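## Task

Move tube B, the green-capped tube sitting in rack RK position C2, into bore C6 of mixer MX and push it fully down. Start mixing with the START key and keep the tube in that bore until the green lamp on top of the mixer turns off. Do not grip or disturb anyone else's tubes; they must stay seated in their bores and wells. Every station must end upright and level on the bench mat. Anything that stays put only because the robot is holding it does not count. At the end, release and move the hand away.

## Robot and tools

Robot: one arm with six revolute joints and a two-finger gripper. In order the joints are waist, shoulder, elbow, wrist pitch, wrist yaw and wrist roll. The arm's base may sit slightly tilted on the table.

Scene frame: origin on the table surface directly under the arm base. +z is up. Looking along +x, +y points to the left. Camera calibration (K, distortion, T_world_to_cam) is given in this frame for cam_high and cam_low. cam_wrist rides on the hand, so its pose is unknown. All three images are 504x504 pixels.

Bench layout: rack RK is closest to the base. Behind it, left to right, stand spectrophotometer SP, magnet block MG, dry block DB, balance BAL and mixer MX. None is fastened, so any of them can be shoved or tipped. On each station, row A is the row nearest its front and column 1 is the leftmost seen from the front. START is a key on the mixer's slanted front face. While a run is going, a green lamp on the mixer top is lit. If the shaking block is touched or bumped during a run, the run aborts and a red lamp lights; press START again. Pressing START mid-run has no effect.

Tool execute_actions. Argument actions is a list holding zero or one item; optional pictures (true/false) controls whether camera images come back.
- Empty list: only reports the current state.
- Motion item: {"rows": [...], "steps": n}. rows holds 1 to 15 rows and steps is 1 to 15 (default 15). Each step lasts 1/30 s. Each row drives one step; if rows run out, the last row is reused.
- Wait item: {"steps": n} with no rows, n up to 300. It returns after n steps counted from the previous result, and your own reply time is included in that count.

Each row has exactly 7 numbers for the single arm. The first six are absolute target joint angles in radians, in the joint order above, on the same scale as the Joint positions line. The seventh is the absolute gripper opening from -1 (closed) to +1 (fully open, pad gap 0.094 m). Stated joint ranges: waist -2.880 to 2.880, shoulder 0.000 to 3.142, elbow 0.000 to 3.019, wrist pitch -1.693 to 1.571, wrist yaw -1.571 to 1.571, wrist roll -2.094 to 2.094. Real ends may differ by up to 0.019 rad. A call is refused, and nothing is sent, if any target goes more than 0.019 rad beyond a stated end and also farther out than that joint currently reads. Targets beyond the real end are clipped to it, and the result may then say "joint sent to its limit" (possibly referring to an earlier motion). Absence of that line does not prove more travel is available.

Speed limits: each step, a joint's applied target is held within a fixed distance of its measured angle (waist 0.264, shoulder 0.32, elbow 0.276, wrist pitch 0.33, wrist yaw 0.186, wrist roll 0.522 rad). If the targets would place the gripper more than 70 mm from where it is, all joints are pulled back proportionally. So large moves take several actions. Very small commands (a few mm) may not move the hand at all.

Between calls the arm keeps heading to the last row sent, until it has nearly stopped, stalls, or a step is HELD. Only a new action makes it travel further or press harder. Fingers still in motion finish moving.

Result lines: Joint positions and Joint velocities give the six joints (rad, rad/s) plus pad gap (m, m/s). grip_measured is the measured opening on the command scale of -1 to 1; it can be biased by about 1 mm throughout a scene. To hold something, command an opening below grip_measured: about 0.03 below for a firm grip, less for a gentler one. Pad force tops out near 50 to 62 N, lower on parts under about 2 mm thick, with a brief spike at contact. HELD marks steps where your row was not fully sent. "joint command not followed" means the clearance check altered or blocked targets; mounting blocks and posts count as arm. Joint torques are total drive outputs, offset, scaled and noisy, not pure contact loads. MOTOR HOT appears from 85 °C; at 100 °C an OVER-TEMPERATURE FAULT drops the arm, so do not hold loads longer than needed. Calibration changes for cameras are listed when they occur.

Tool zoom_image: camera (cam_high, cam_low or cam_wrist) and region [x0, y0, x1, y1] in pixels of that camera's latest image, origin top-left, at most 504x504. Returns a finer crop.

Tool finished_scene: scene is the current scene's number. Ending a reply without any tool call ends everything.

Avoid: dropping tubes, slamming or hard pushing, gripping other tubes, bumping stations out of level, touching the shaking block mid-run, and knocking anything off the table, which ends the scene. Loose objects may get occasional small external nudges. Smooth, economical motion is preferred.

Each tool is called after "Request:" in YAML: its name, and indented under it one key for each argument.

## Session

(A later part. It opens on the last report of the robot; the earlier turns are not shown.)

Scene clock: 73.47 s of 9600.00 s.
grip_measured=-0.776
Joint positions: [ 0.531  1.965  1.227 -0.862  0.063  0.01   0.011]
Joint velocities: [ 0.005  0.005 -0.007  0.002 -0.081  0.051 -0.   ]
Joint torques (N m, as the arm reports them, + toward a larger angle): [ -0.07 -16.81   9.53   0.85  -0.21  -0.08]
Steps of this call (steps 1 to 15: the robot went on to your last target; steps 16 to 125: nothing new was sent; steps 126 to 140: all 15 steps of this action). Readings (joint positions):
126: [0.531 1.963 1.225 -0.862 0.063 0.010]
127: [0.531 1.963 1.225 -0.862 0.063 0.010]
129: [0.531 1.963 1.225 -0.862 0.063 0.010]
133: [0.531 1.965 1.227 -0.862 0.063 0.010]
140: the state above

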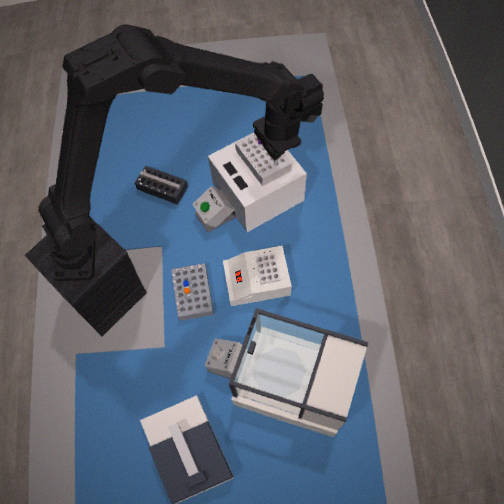

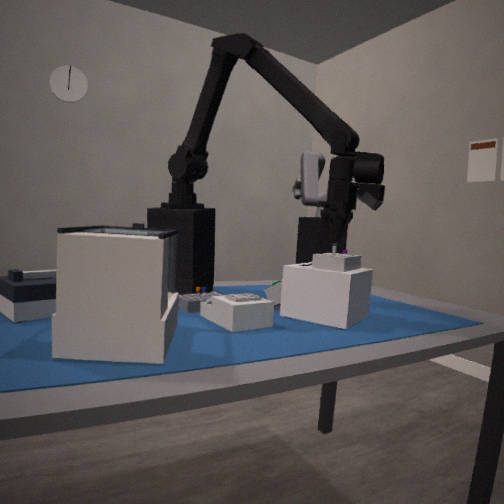

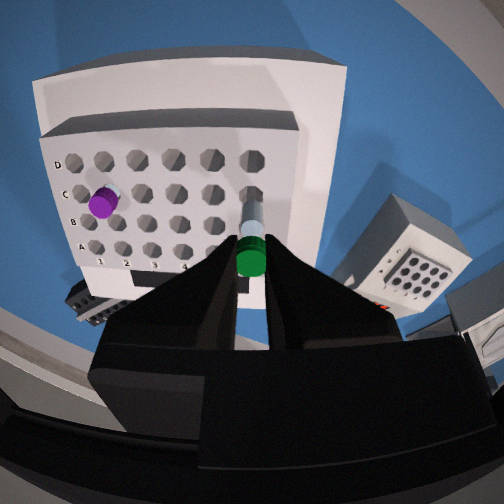

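Request:
execute_actions:
  actions:
    - {"rows":[[0.525,1.96,1.25,-0.845,0.062,0,-0.81],[0.525,1.95,1.25,-0.845,0.062,0,-0.81],[0.525,1.94,1.25,-0.845,0.062,0,-0.81],[0.525,1.936,1.25,-0.845,0.062,0,-0.81],[0.525,1.936,1.25,-0.845,0.06,0,-0.81],[0.525,1.936,1.25,-0.845,0.058,0,-0.81],[0.525,1.936,1.25,-0.845,0.056,0,-0.81],[0.525,1.936,1.25,-0.845,0.055,0,-0.81]]}

Request:
zoom_image:
  camera: "cam_wrist"
  region: [190, 140, 310, 260]

Scene clock: 76.30 s of 9600.00 s.
grip_measured=-0.776
Joint positions: [ 0.531  1.959  1.227 -0.862  0.057  0.01   0.011]
Joint velocities: [-0.015 -0.005 -0.007 -0.007 -0.081 -0.007  0.001]
Joint torques (N m, as the arm reports them, + toward a larger angle): [ -0.34 -21.9    8.79   0.61  -0.14  -0.08]
Steps of this call (steps 1 to 15: the robot went on to your last target; steps 16 to 70: nothing new was sent; steps 71 to 85: all 15 steps of this action). Readings (joint positions):
71: [0.531 1.965 1.227 -0.862 0.063 0.010]
72: [0.531 1.964 1.227 -0.862 0.063 0.010]
74: [0.531 1.963 1.227 -0.862 0.063 0.010]
78: [0.531 1.960 1.227 -0.862 0.058 0.010]
85: the state above

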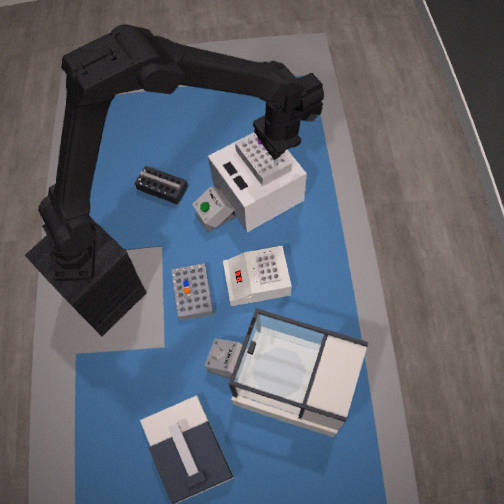

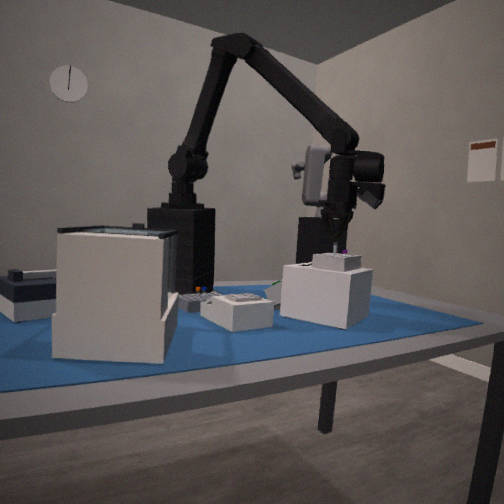

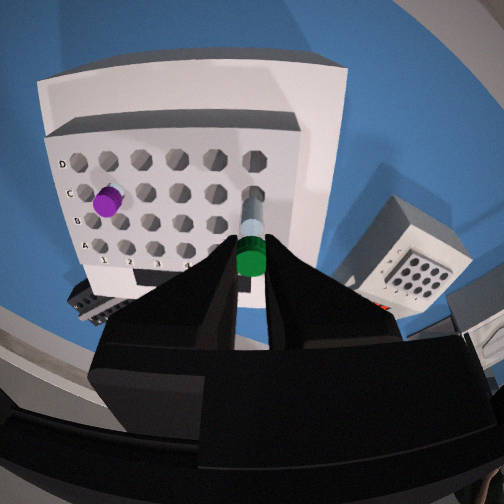

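Region (190, 140, 310, 260) of cam_wrist's 504x504 image, scaled by 4.200, with more detail than that image has.

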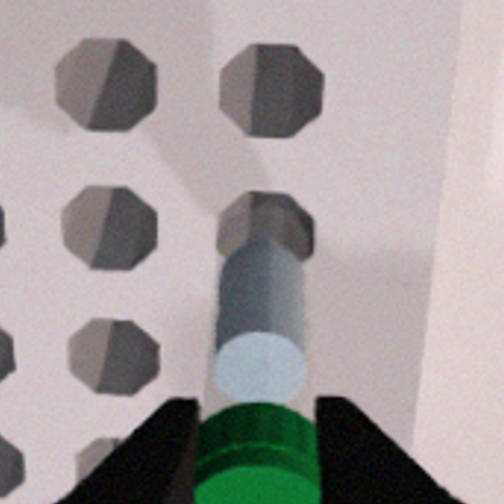

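Request:
execute_actions:
  actions:
    - {"rows":[[0.525,1.945,1.245,-0.85,0.059,0,-0.81],[0.525,1.95,1.245,-0.85,0.061,0,-0.81],[0.525,1.955,1.245,-0.85,0.062,0,-0.81],[0.525,1.96,1.245,-0.85,0.062,0,-0.81],[0.525,1.965,1.245,-0.85,0.062,0,-0.81],[0.525,1.97,1.245,-0.85,0.062,0,-0.81],[0.525,1.975,1.245,-0.85,0.062,0,-0.81],[0.525,1.98,1.245,-0.85,0.062,0,-0.81],[0.525,1.985,1.245,-0.85,0.062,0,-0.81],[0.525,1.988,1.245,-0.85,0.062,0,-0.81]]}

Request:
zoom_image:
  camera: "cam_wrist"
  region: [190, 140, 310, 260]

Scene clock: 80.70 s of 9600.00 s.
grip_measured=-0.776
Joint positions: [ 0.531  1.977  1.227 -0.858  0.061  0.01   0.011]
Joint velocities: [ 0.005 -0.005  0.007  0.027  0.007 -0.051  0.   ]
Joint torques (N m, as the arm reports them, + toward a larger angle): [ -0.33 -18.8    8.18   0.48   0.03  -0.08]
Steps of this call (steps 1 to 15: the robot went on to your last target; steps 16 to 117: nothing new was sent; steps 118 to 132: all 15 steps of this action). Readings (joint positions):
118: [0.531 1.959 1.227 -0.862 0.057 0.010]
119: [0.531 1.959 1.227 -0.862 0.058 0.010]
121: [0.531 1.959 1.227 -0.862 0.059 0.010]
125: [0.531 1.961 1.227 -0.862 0.060 0.010]
132: the state above

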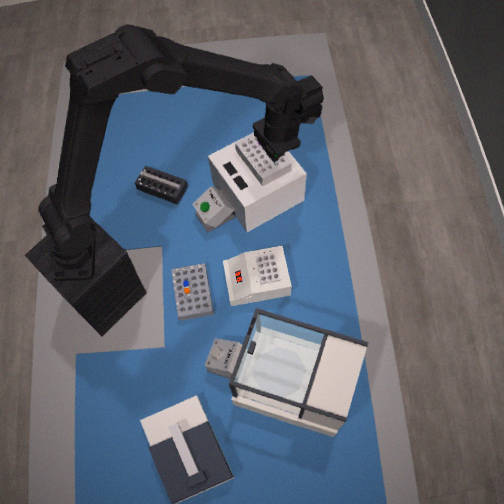

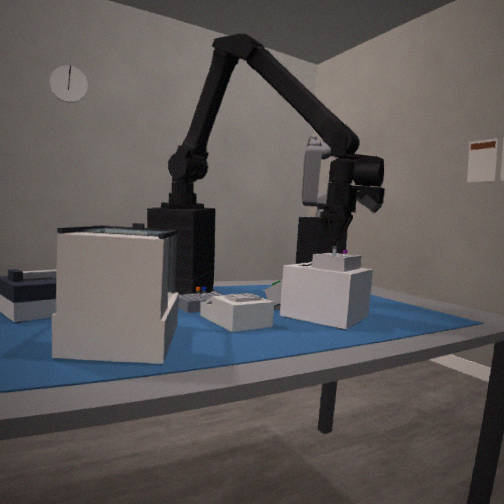

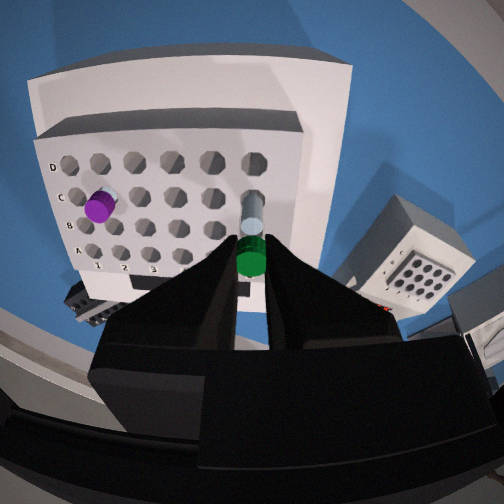

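Region (190, 140, 310, 260) of cam_wrist's 504x504 image, scaled by 4.200, with more detail than that image has.

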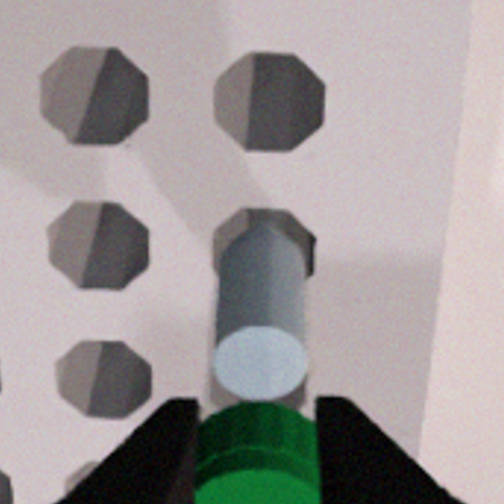

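Request:
execute_actions:
  actions:
    - {"rows":[[0.522,1.988,1.245,-0.843,0.062,0,-0.81],[0.52,1.992,1.245,-0.838,0.062,0,-0.81],[0.518,1.996,1.245,-0.834,0.063,0,-0.81],[0.517,2.0,1.245,-0.831,0.063,0,-0.81],[0.516,2.004,1.245,-0.828,0.064,0,-0.81],[0.515,2.008,1.245,-0.825,0.064,0,-0.81],[0.515,2.012,1.245,-0.822,0.064,0,-0.81],[0.515,2.016,1.245,-0.819,0.064,0,-0.81],[0.515,2.02,1.245,-0.816,0.064,0,-0.81],[0.515,2.024,1.245,-0.814,0.064,0,-0.81],[0.515,2.028,1.245,-0.812,0.064,0,-0.81]]}

Scene clock: 88.17 s of 9600.00 s.
grip_measured=-0.776
Joint positions: [ 0.529  2.016  1.227 -0.818  0.064  0.01   0.011]
Joint velocities: [ 0.015 -0.024  0.017  0.017 -0.022 -0.037 -0.   ]
Joint torques (N m, as the arm reports them, + toward a larger angle): [ -1.24 -19.05   8.05   0.26  -0.03  -0.07]
Steps of this call (steps 1 to 15: the robot went on to your last target; steps 16 to 209: nothing new was sent; steps 210 to 224: all 15 steps of this action). Readings (joint positions):
210: [0.531 1.977 1.227 -0.856 0.061 0.010]
211: [0.531 1.977 1.227 -0.854 0.061 0.010]
213: [0.531 1.978 1.227 -0.850 0.061 0.010]
217: [0.531 1.992 1.227 -0.839 0.063 0.010]
224: the state above

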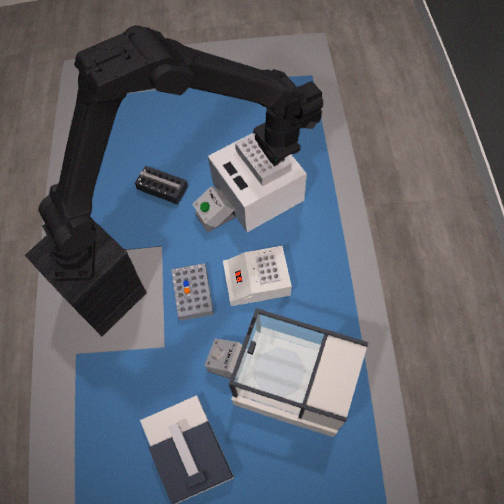

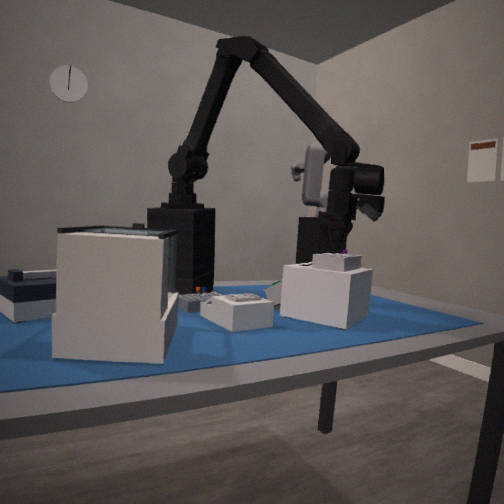

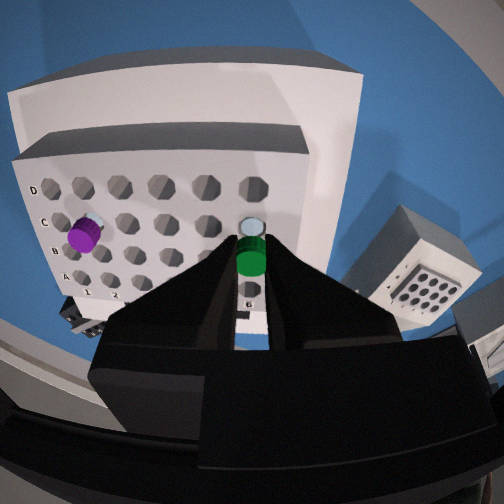

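Request:
execute_actions:
  actions:
    - {"rows":[[0.52,2.032,1.245,-0.814,0.064,0,-0.81],[0.52,2.036,1.245,-0.814,0.064,0,-0.81],[0.52,2.04,1.245,-0.814,0.064,0,-0.81],[0.52,2.044,1.245,-0.814,0.064,0,-0.81],[0.52,2.048,1.245,-0.814,0.064,0,-0.81],[0.52,2.052,1.245,-0.814,0.064,0,-0.81]],"steps":12}
  pictures: false

Scene clock: 98.17 s of 9600.00 s.
grip_measured=-0.776
Joint positions: [ 0.529  2.029  1.23  -0.814  0.066  0.01   0.011]
Joint velocities: [-0.005 -0.024 -0.037 -0.017 -0.081 -0.022  0.   ]
Joint torques (N m, as the arm reports them, + toward a larger angle): [ -0.37 -17.77   7.66  -0.12  -0.11  -0.08]
Steps of this call (steps 1 to 15: the robot went on to your last target; steps 16 to 288: nothing new was sent; steps 289 to 300: all 12 steps of this action). Readings (joint positions):
289: [0.529 2.016 1.227 -0.818 0.064 0.010]
290: [0.529 2.016 1.227 -0.818 0.064 0.010]
292: [0.529 2.018 1.227 -0.818 0.064 0.010]
296: [0.529 2.025 1.229 -0.816 0.065 0.010]
300: the state above

Elbow is yielding: bottomed. Release and lift.

Request:
execute_actions:
  actions:
    - {"rows":[[0.525,2.04,1.245,-0.814,0.066,0,-0.81],[0.525,2.03,1.245,-0.814,0.066,0,-0.78],[0.525,2.025,1.245,-0.814,0.066,0,-0.74],[0.525,2.025,1.245,-0.814,0.066,0,-0.7],[0.525,2.025,1.245,-0.814,0.066,0,-0.65],[0.525,2.025,1.245,-0.814,0.066,0,-0.6],[0.525,2.025,1.245,-0.814,0.066,0,-0.55],[0.525,2.015,1.245,-0.825,0.066,0,-0.5],[0.525,2.0,1.245,-0.84,0.066,0,-0.5],[0.525,1.99,1.245,-0.85,0.066,0,-0.5],[0.525,1.98,1.245,-0.86,0.066,0,-0.5],[0.525,1.965,1.245,-0.875,0.066,0,-0.5],[0.525,1.95,1.245,-0.89,0.066,0,-0.5],[0.525,1.935,1.245,-0.905,0.066,0,-0.5],[0.525,1.92,1.245,-0.92,0.066,0,-0.5]]}
  pictures: false

Request:
execute_actions:
  actions:
    - {"steps":10}

Request:
zoom_image:
  camera: "cam_low"
  region: [300, 220, 380, 280]

Scene clock: 102.53 s of 9600.00 s.
grip_measured=-0.502
Joint positions: [ 0.529  1.991  1.23  -0.879  0.065  0.01   0.023]
Joint velocities: [-0.005 -0.405  0.002 -0.432 -0.066  0.066 -0.001]
Joint torques (N m, as the arm reports them, + toward a larger angle): [ -0.25 -24.17   7.85  -0.43  -0.02  -0.09]
Steps of this call (steps 1 to 15: the robot went on to your last target; steps 16 to 116: nothing new was sent; steps 117 to 131: all 15 steps of this action). Readings (joint positions):
117: [0.529 2.029 1.230 -0.814 0.066 0.010]
118: [0.529 2.029 1.230 -0.814 0.066 0.010]
120: [0.529 2.029 1.230 -0.814 0.066 0.010]
124: [0.529 2.029 1.230 -0.814 0.065 0.010]
131: the state above

Scene clock: 102.87 s of 9600.00 s.
grip_measured=-0.502
Joint positions: [ 0.529  1.918  1.23  -0.905  0.065  0.01   0.023]
Joint velocities: [-0.005  0.015  0.012 -0.042  0.081  0.066  0.   ]
Joint torques (N m, as the arm reports them, + toward a larger angle): [ -0.07 -18.95   8.33  -0.32   0.    -0.07]
Steps of this call (steps 1 to 10: the robot went on to your last target). Readings (joint positions):
1: [0.529 1.977 1.230 -0.891 0.065 0.010]
2: [0.529 1.962 1.230 -0.898 0.065 0.010]
4: [0.529 1.936 1.230 -0.902 0.065 0.010]
8: [0.529 1.918 1.230 -0.904 0.065 0.010]
10: the state above

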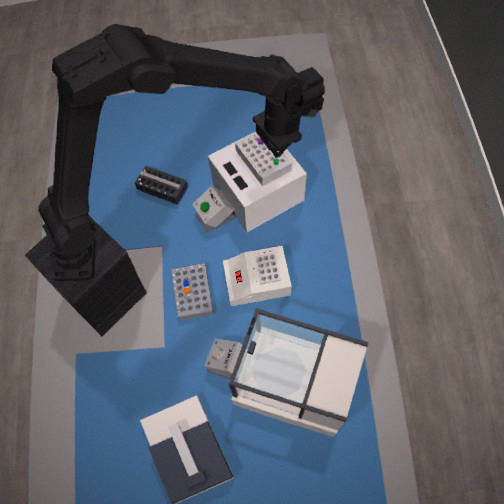

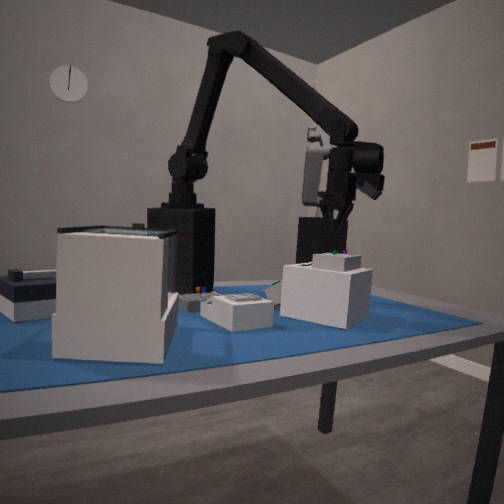

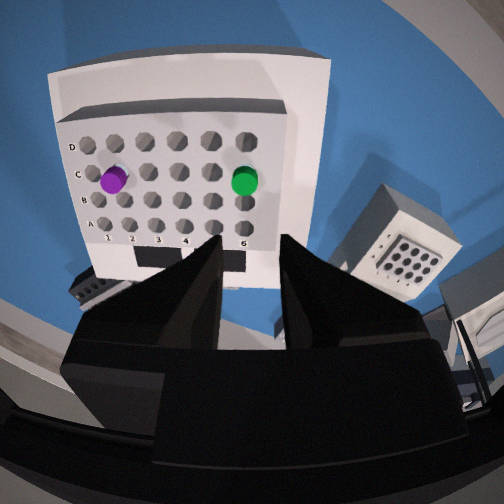

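Region (300, 220, 380, 280) of cam_low's 504x504 image, scaled by 6.300, with more detail than that image has; it fills the top 378 rows of this view, and the rest is white.

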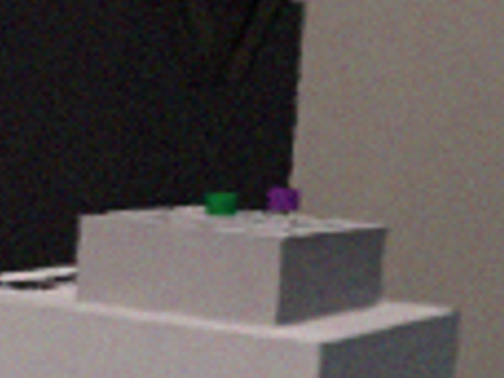

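Request:
execute_actions:
  actions:
    - {"rows":[[0.53,1.9,1.23,-0.92,0.06,0,-0.55],[0.535,1.87,1.21,-0.93,0.06,0,-0.6],[0.54,1.84,1.185,-0.94,0.06,0,-0.65],[0.55,1.805,1.155,-0.945,0.06,0,-0.7],[0.56,1.77,1.12,-0.945,0.06,0,-0.75],[0.57,1.735,1.085,-0.945,0.06,0,-0.8],[0.58,1.7,1.05,-0.945,0.06,0,-0.85],[0.59,1.665,1.015,-0.945,0.06,0,-0.9],[0.6,1.63,0.98,-0.945,0.06,0,-0.95],[0.61,1.595,0.945,-0.945,0.06,0,-1],[0.62,1.56,0.91,-0.94,0.06,0,-1],[0.63,1.525,0.875,-0.935,0.06,0,-1],[0.64,1.495,0.84,-0.93,0.06,0,-1],[0.65,1.47,0.805,-0.92,0.06,0,-1],[0.66,1.45,0.77,-0.9,0.06,0,-1]]}
  pictures: false

Request:
execute_actions:
  actions:
    - {"rows":[[0.665,1.435,0.735,-0.88,0.057,0,-1],[0.67,1.425,0.7,-0.85,0.057,0,-1],[0.675,1.42,0.665,-0.82,0.057,0,-1],[0.68,1.42,0.63,-0.785,0.057,0,-1],[0.683,1.42,0.6,-0.75,0.057,0,-1],[0.683,1.425,0.57,-0.71,0.057,0,-1],[0.683,1.43,0.54,-0.67,0.057,0,-1],[0.683,1.44,0.515,-0.63,0.057,0,-1],[0.683,1.455,0.49,-0.59,0.057,0,-1],[0.683,1.47,0.47,-0.55,0.057,0,-1],[0.683,1.49,0.455,-0.51,0.057,0,-1],[0.683,1.51,0.44,-0.47,0.057,0,-1],[0.683,1.535,0.43,-0.43,0.057,0,-1],[0.683,1.56,0.425,-0.39,0.057,0,-1],[0.683,1.585,0.424,-0.35,0.057,0,-1]]}
  pictures: false

Request:
execute_actions:
  actions:
    - {"rows":[[0.683,1.61,0.424,-0.31,0.057,0,-1],[0.683,1.635,0.424,-0.27,0.057,0,-1],[0.683,1.66,0.424,-0.23,0.057,0,-1],[0.683,1.685,0.424,-0.19,0.057,0,-1],[0.683,1.71,0.424,-0.15,0.057,0,-1],[0.683,1.73,0.424,-0.11,0.057,0,-1],[0.683,1.75,0.424,-0.07,0.057,0,-1],[0.683,1.77,0.424,-0.03,0.057,0,-1],[0.683,1.785,0.424,0.005,0.057,0,-1],[0.683,1.8,0.424,0.04,0.057,0,-1],[0.683,1.81,0.424,0.07,0.057,0,-1],[0.683,1.82,0.424,0.095,0.057,0,-1],[0.683,1.825,0.424,0.11,0.057,0,-1],[0.683,1.829,0.424,0.123,0.057,0,-1]]}
  pictures: false

Request:
execute_actions:
  actions:
    - {"steps":10}

Scene clock: 112.53 s of 9600.00 s.
grip_measured=-0.981
Joint positions: [ 0.634  1.482  0.833 -0.926  0.061  0.01   0.001]
Joint velocities: [ 0.357 -0.952 -0.916  0.144  0.007 -0.022 -0.   ]
Joint torques (N m, as the arm reports them, + toward a larger angle): [-0.73 -9.8   6.78  0.64 -0.09 -0.07]
Steps of this call (steps 1 to 30: the robot went on to your last target; steps 31 to 275: nothing new was sent; steps 276 to 290: all 15 steps of this action). Readings (joint positions):
276: [0.529 1.918 1.230 -0.905 0.064 0.010]
277: [0.529 1.916 1.227 -0.905 0.063 0.010]
279: [0.530 1.895 1.201 -0.910 0.062 0.010]
283: [0.544 1.767 1.068 -0.924 0.062 0.010]
290: the state above

Scene clock: 113.03 s of 9600.00 s.
grip_measured=-0.981
Joint positions: [ 0.67   1.537  0.423 -0.45   0.059  0.01   0.001]
Joint velocities: [ 0.015  0.728 -0.193  1.121  0.007  0.022 -0.   ]
Joint torques (N m, as the arm reports them, + toward a larger angle): [ 0.43 -8.73  5.6   0.7  -0.1  -0.08]
Steps of this call (steps 1 to 15: all 15 steps of this action). Readings (joint positions):
1: [0.646 1.453 0.800 -0.918 0.060 0.010]
2: [0.654 1.430 0.765 -0.903 0.059 0.010]
4: [0.665 1.406 0.694 -0.855 0.059 0.010]
8: [0.670 1.417 0.556 -0.721 0.059 0.010]
15: the state above

Scene clock: 113.53 s of 9600.00 s.
grip_measured=-0.981
Joint positions: [0.67  1.824 0.418 0.081 0.059 0.01  0.001]
Joint velocities: [ 0.024  0.083 -0.007  0.364  0.022  0.007 -0.001]
Joint torques (N m, as the arm reports them, + toward a larger angle): [  0.69 -11.03   2.92   1.1   -0.11  -0.08]
Steps of this call (steps 1 to 15: all 15 steps of this action). Readings (joint positions):
1: [0.670 1.563 0.419 -0.410 0.059 0.010]
2: [0.670 1.589 0.418 -0.370 0.059 0.010]
4: [0.670 1.640 0.418 -0.286 0.059 0.010]
8: [0.670 1.734 0.418 -0.124 0.059 0.010]
15: the state above

Scene clock: 113.87 s of 9600.00 s.
grip_measured=-0.981
Joint positions: [0.67  1.826 0.418 0.102 0.059 0.01  0.001]
Joint velocities: [-0.015 -0.005  0.012 -0.002 -0.007  0.022  0.   ]
Joint torques (N m, as the arm reports them, + toward a larger angle): [  0.49 -11.33   3.07   1.31  -0.11  -0.09]
Steps of this call (steps 1 to 10: the robot went on to your last target). Readings (joint positions):
1: [0.670 1.825 0.418 0.091 0.059 0.010]
2: [0.670 1.826 0.418 0.096 0.059 0.010]
4: [0.670 1.826 0.418 0.100 0.059 0.010]
8: [0.670 1.826 0.418 0.102 0.059 0.010]
10: the state above

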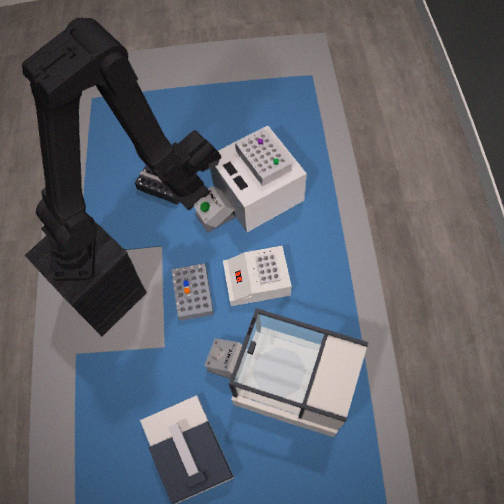

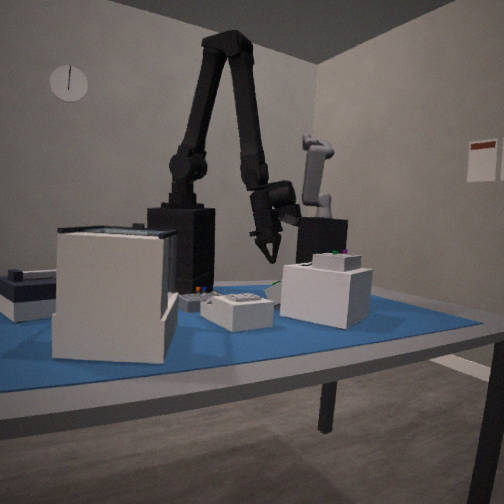

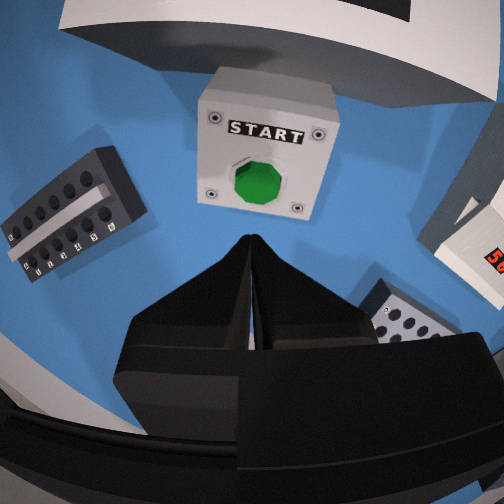

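Request:
execute_actions:
  actions:
    - {"rows":[[0.665,1.84,0.425,0.13,0.057,0,-1],[0.655,1.855,0.43,0.141,0.057,0,-1],[0.645,1.87,0.434,0.152,0.057,0,-1],[0.636,1.885,0.438,0.163,0.057,0,-1],[0.636,1.9,0.442,0.174,0.057,0,-1],[0.636,1.915,0.446,0.185,0.057,0,-1],[0.636,1.93,0.45,0.197,0.057,0,-1],[0.636,1.945,0.454,0.209,0.057,0,-1],[0.636,1.96,0.458,0.221,0.057,0,-1],[0.636,1.975,0.462,0.233,0.057,0,-1],[0.636,1.99,0.465,0.245,0.057,0,-1],[0.636,2.0,0.468,0.255,0.057,0,-1],[0.636,2.005,0.468,0.26,0.057,0,-1]]}
  pictures: false

Request:
execute_actions:
  actions:
    - {"steps":8}

Scene clock: 118.13 s of 9600.00 s.
grip_measured=-0.981
Joint positions: [0.649 2.003 0.458 0.232 0.058 0.009 0.001]
Joint velocities: [-0.005  0.112  0.042  0.09  -0.051  0.022 -0.   ]
Joint torques (N m, as the arm reports them, + toward a larger angle): [ -1.87 -13.2    1.93   1.4   -0.1   -0.08]
Steps of this call (steps 1 to 30: the robot went on to your last target; steps 31 to 113: nothing new was sent; steps 114 to 128: all 15 steps of this action). Readings (joint positions):
114: [0.670 1.826 0.418 0.103 0.059 0.010]
115: [0.670 1.829 0.418 0.108 0.059 0.010]
117: [0.666 1.844 0.419 0.125 0.058 0.009]
121: [0.651 1.908 0.432 0.166 0.058 0.009]
128: the state above

Scene clock: 118.40 s of 9600.00 s.
grip_measured=-0.981
Joint positions: [0.649 2.005 0.458 0.239 0.058 0.009 0.001]
Joint velocities: [-0.015  0.005  0.002 -0.017  0.007  0.051 -0.   ]
Joint torques (N m, as the arm reports them, + toward a larger angle): [ -1.49 -12.56   2.11   1.31  -0.11  -0.08]
Steps of this call (steps 1 to 8: the robot went on to your last target). Readings (joint positions):
1: [0.649 2.005 0.458 0.234 0.058 0.009]
2: [0.649 2.005 0.458 0.236 0.058 0.009]
4: [0.649 2.005 0.458 0.238 0.058 0.009]
8: the state above

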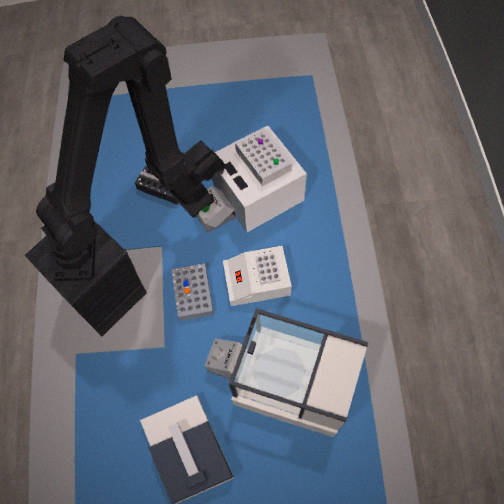

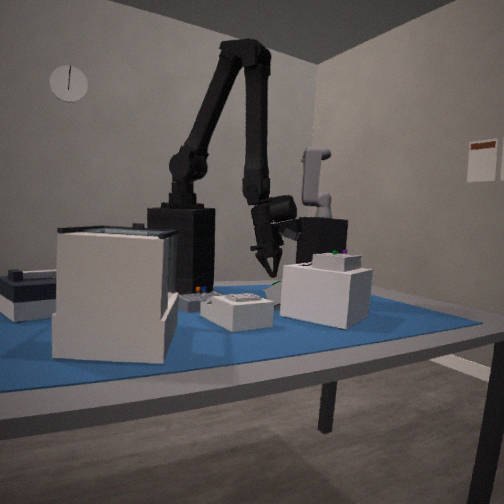

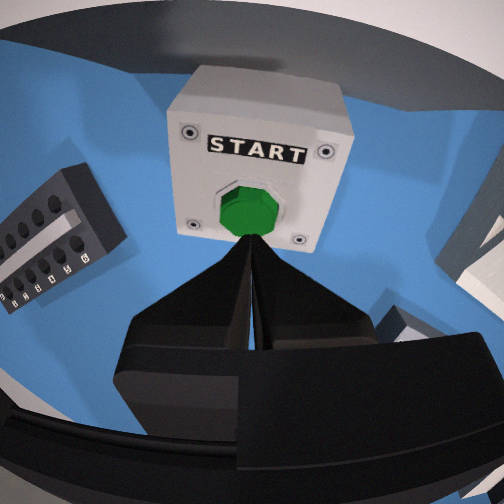

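Request:
execute_actions:
  actions:
    - {"rows":[[0.645,2.012,0.47,0.263,0.057,0,-1],[0.645,2.02,0.473,0.268,0.057,0,-1],[0.645,2.028,0.476,0.273,0.057,0,-1],[0.645,2.036,0.479,0.278,0.057,0,-1],[0.645,2.044,0.482,0.283,0.057,0,-1],[0.645,2.052,0.485,0.288,0.057,0,-1],[0.645,2.06,0.488,0.294,0.057,0,-1],[0.645,2.068,0.491,0.3,0.057,0,-1],[0.645,2.074,0.493,0.305,0.057,0,-1]]}

Scene clock: 121.30 s of 9600.00 s.
grip_measured=-0.981
Joint positions: [0.649 2.062 0.484 0.283 0.059 0.009 0.001]
Joint velocities: [-0.005 -0.005 -0.007 -0.002 -0.022  0.022 -0.001]
Joint torques (N m, as the arm reports them, + toward a larger angle): [ -0.12 -11.82   1.84   1.32  -0.11  -0.09]
Steps of this call (steps 1 to 15: the robot went on to your last target; steps 16 to 72: nothing new was sent; steps 73 to 87: all 15 steps of this action). Readings (joint positions):
73: [0.649 2.005 0.458 0.239 0.058 0.009]
74: [0.649 2.006 0.458 0.241 0.058 0.009]
76: [0.649 2.011 0.461 0.249 0.058 0.009]
80: [0.649 2.043 0.476 0.269 0.058 0.009]
87: the state above

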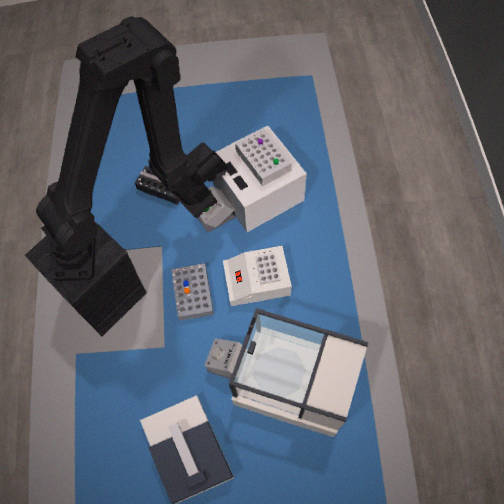

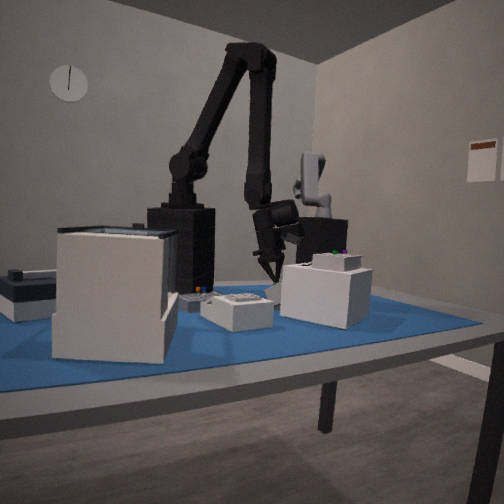

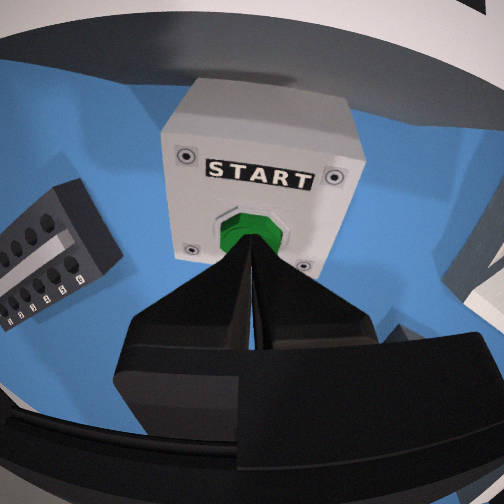

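Request:
execute_actions:
  actions:
    - {"rows":[[0.645,2.079,0.493,0.305,0.057,0,-1],[0.645,2.084,0.493,0.306,0.057,0,-1],[0.645,2.089,0.493,0.307,0.057,0,-1],[0.645,2.094,0.493,0.308,0.057,0,-1],[0.645,2.099,0.493,0.309,0.057,0,-1],[0.645,2.104,0.493,0.31,0.057,0,-1]]}

Scene clock: 123.77 s of 9600.00 s.
grip_measured=-0.981
Joint positions: [0.649 2.075 0.484 0.295 0.058 0.009 0.001]
Joint velocities: [-0.015  0.005  0.002 -0.007 -0.081  0.037  0.   ]
Joint torques (N m, as the arm reports them, + toward a larger angle): [ -0.27 -10.29   1.75   1.11  -0.05  -0.07]
Steps of this call (steps 1 to 15: the robot went on to your last target; steps 16 to 59: nothing new was sent; steps 60 to 74: all 15 steps of this action). Readings (joint positions):
60: [0.649 2.062 0.484 0.283 0.059 0.009]
61: [0.649 2.062 0.484 0.283 0.059 0.009]
63: [0.649 2.064 0.484 0.285 0.059 0.009]
67: [0.649 2.072 0.484 0.294 0.058 0.009]
74: the state above

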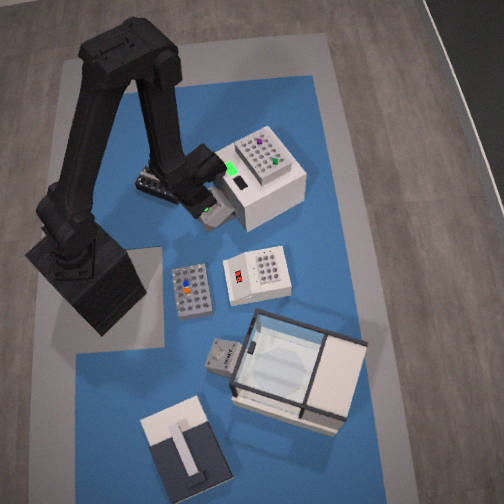

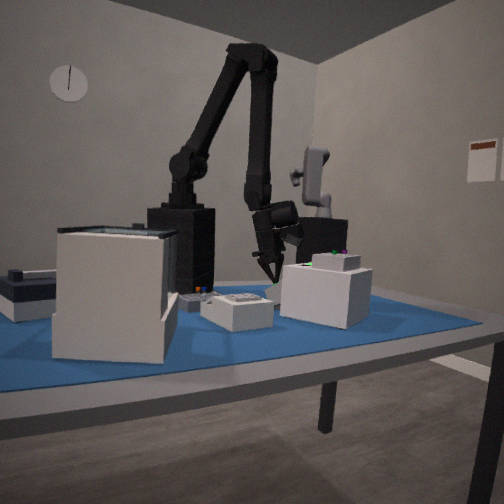

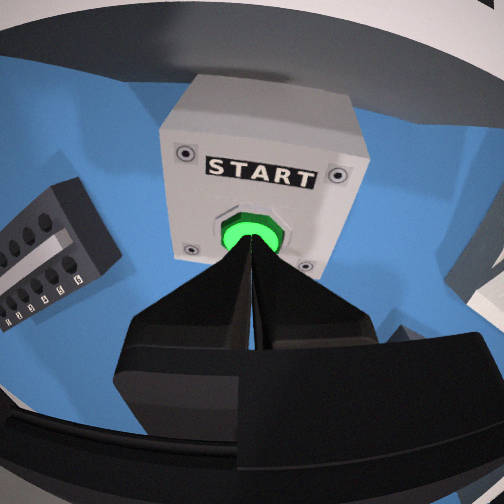

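Request:
execute_actions:
  actions:
    - {"rows":[[0.645,2.06,0.478,0.28,0.057,0,-1],[0.645,2.04,0.472,0.26,0.057,0,-1],[0.645,2.02,0.466,0.24,0.057,0,-1],[0.645,1.995,0.46,0.215,0.057,0,-1],[0.645,1.965,0.454,0.185,0.057,0,-1],[0.645,1.935,0.448,0.155,0.057,0,-1],[0.645,1.9,0.442,0.12,0.057,0,-1],[0.645,1.865,0.436,0.085,0.057,0,-1],[0.645,1.83,0.43,0.05,0.057,0,-1],[0.645,1.795,0.425,0.015,0.057,0,-1],[0.645,1.76,0.42,-0.02,0.057,0,-1],[0.645,1.725,0.42,-0.055,0.057,0,-1],[0.645,1.695,0.42,-0.085,0.057,0,-1],[0.645,1.67,0.42,-0.11,0.057,0,-1],[0.645,1.65,0.42,-0.13,0.057,0,-1]]}
  pictures: false

Request:
execute_actions:
  actions:
    - {"steps":150}

Request:
zoom_image:
  camera: "cam_low"
  region: [290, 230, 380, 290]

Scene clock: 127.97 s of 9600.00 s.
grip_measured=-0.981
Joint positions: [ 0.649  1.694  0.423 -0.067  0.056  0.009  0.001]
Joint velocities: [ 0.005 -0.874  0.002 -0.716 -0.007  0.081  0.   ]
Joint torques (N m, as the arm reports them, + toward a larger angle): [-0.71 -9.87  3.3   0.31 -0.03 -0.06]
Steps of this call (steps 1 to 15: the robot went on to your last target; steps 16 to 111: nothing new was sent; steps 112 to 126: all 15 steps of this action). Readings (joint positions):
112: [0.649 2.073 0.483 0.295 0.058 0.009]
113: [0.649 2.068 0.480 0.291 0.057 0.009]
115: [0.649 2.047 0.473 0.265 0.056 0.009]
119: [0.649 1.951 0.450 0.158 0.056 0.009]
126: the state above

Scene clock: 132.97 s of 9600.00 s.
grip_measured=-0.981
Joint positions: [ 0.649  1.642  0.421 -0.115  0.056  0.009  0.001]
Joint velocities: [-0.015  0.005  0.022 -0.012 -0.007 -0.11  -0.   ]
Joint torques (N m, as the arm reports them, + toward a larger angle): [-0.81 -9.76  3.88  0.05 -0.02 -0.08]
Steps of this call (steps 1 to 30: the robot went on to your last target; steps 31 to 150: nothing new was sent). Readings (joint positions):
1: [0.649 1.668 0.423 -0.086 0.056 0.009]
2: [0.649 1.651 0.423 -0.097 0.056 0.009]
4: [0.649 1.639 0.423 -0.105 0.056 0.009]
8: [0.649 1.642 0.421 -0.114 0.056 0.009]
150: the state above
The arm was judged still, so your last target was given up. Only a new action makes it travel on or press farther. Fingers that are still opening or closing keep moving.

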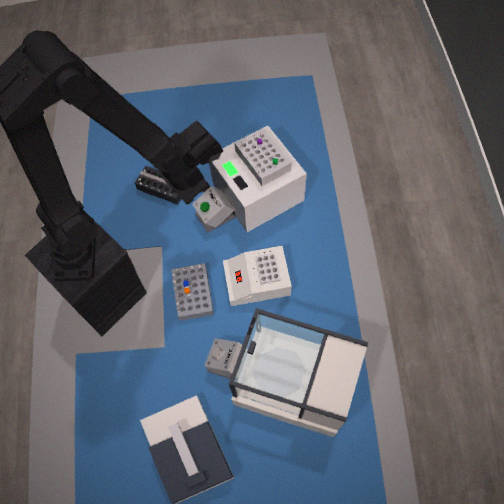

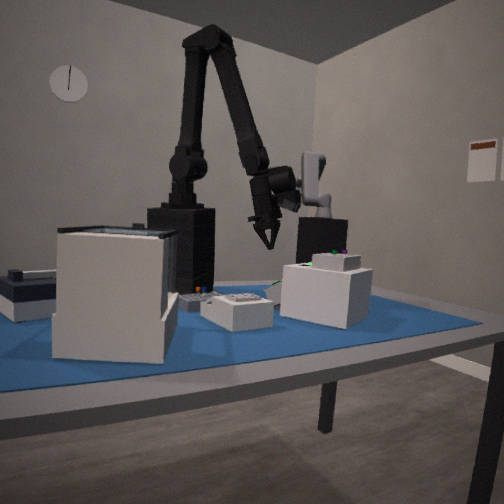

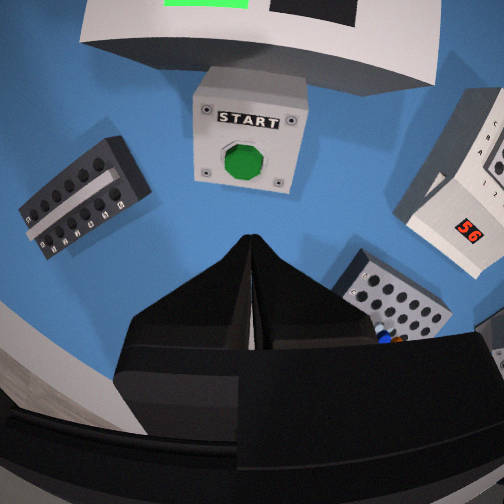

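Region (290, 230, 380, 290) of cam_low's 504x504 image, scaled by 5.600, with more detail than that image has.

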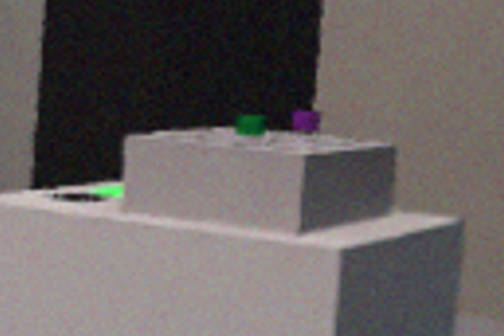

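Request:
execute_actions:
  actions:
    - {"steps":150}

Scene clock: 137.97 s of 9600.00 s.
grip_measured=-0.981
Joint positions: [ 0.649  1.642  0.421 -0.115  0.056  0.009  0.001]
Joint velocities: [-0.005 -0.015 -0.007  0.002 -0.051  0.022 -0.   ]
Joint torques (N m, as the arm reports them, + toward a larger angle): [-0.93 -9.53  3.92  0.   -0.02 -0.06]
Steps of this call (steps 1 to 150: nothing new was sent). Readings (joint positions):
1: [0.649 1.642 0.421 -0.115 0.056 0.009]
2: [0.649 1.642 0.421 -0.115 0.056 0.009]
4: [0.649 1.642 0.421 -0.115 0.056 0.009]
8: [0.649 1.642 0.421 -0.115 0.056 0.009]
150: the state above

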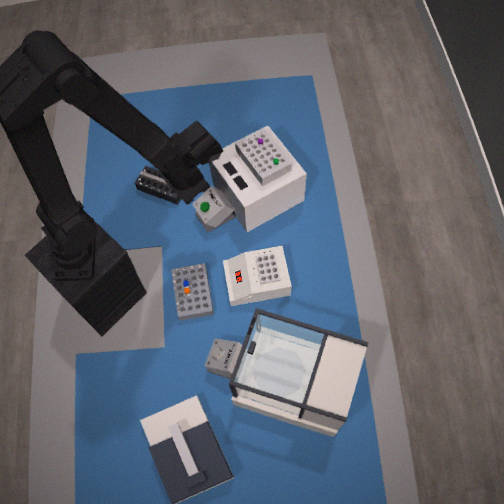

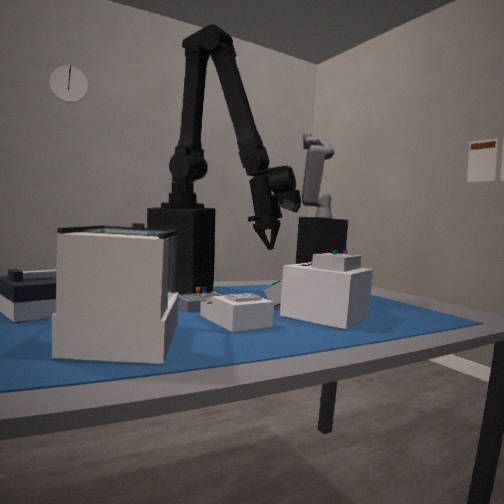

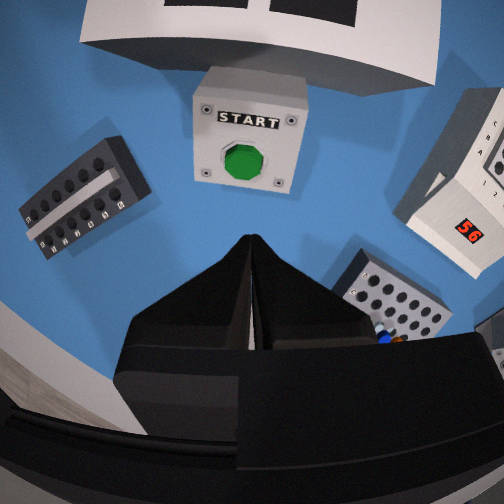

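Request:
finished_scene:
  scene: 2

The scene is finished: the task was done.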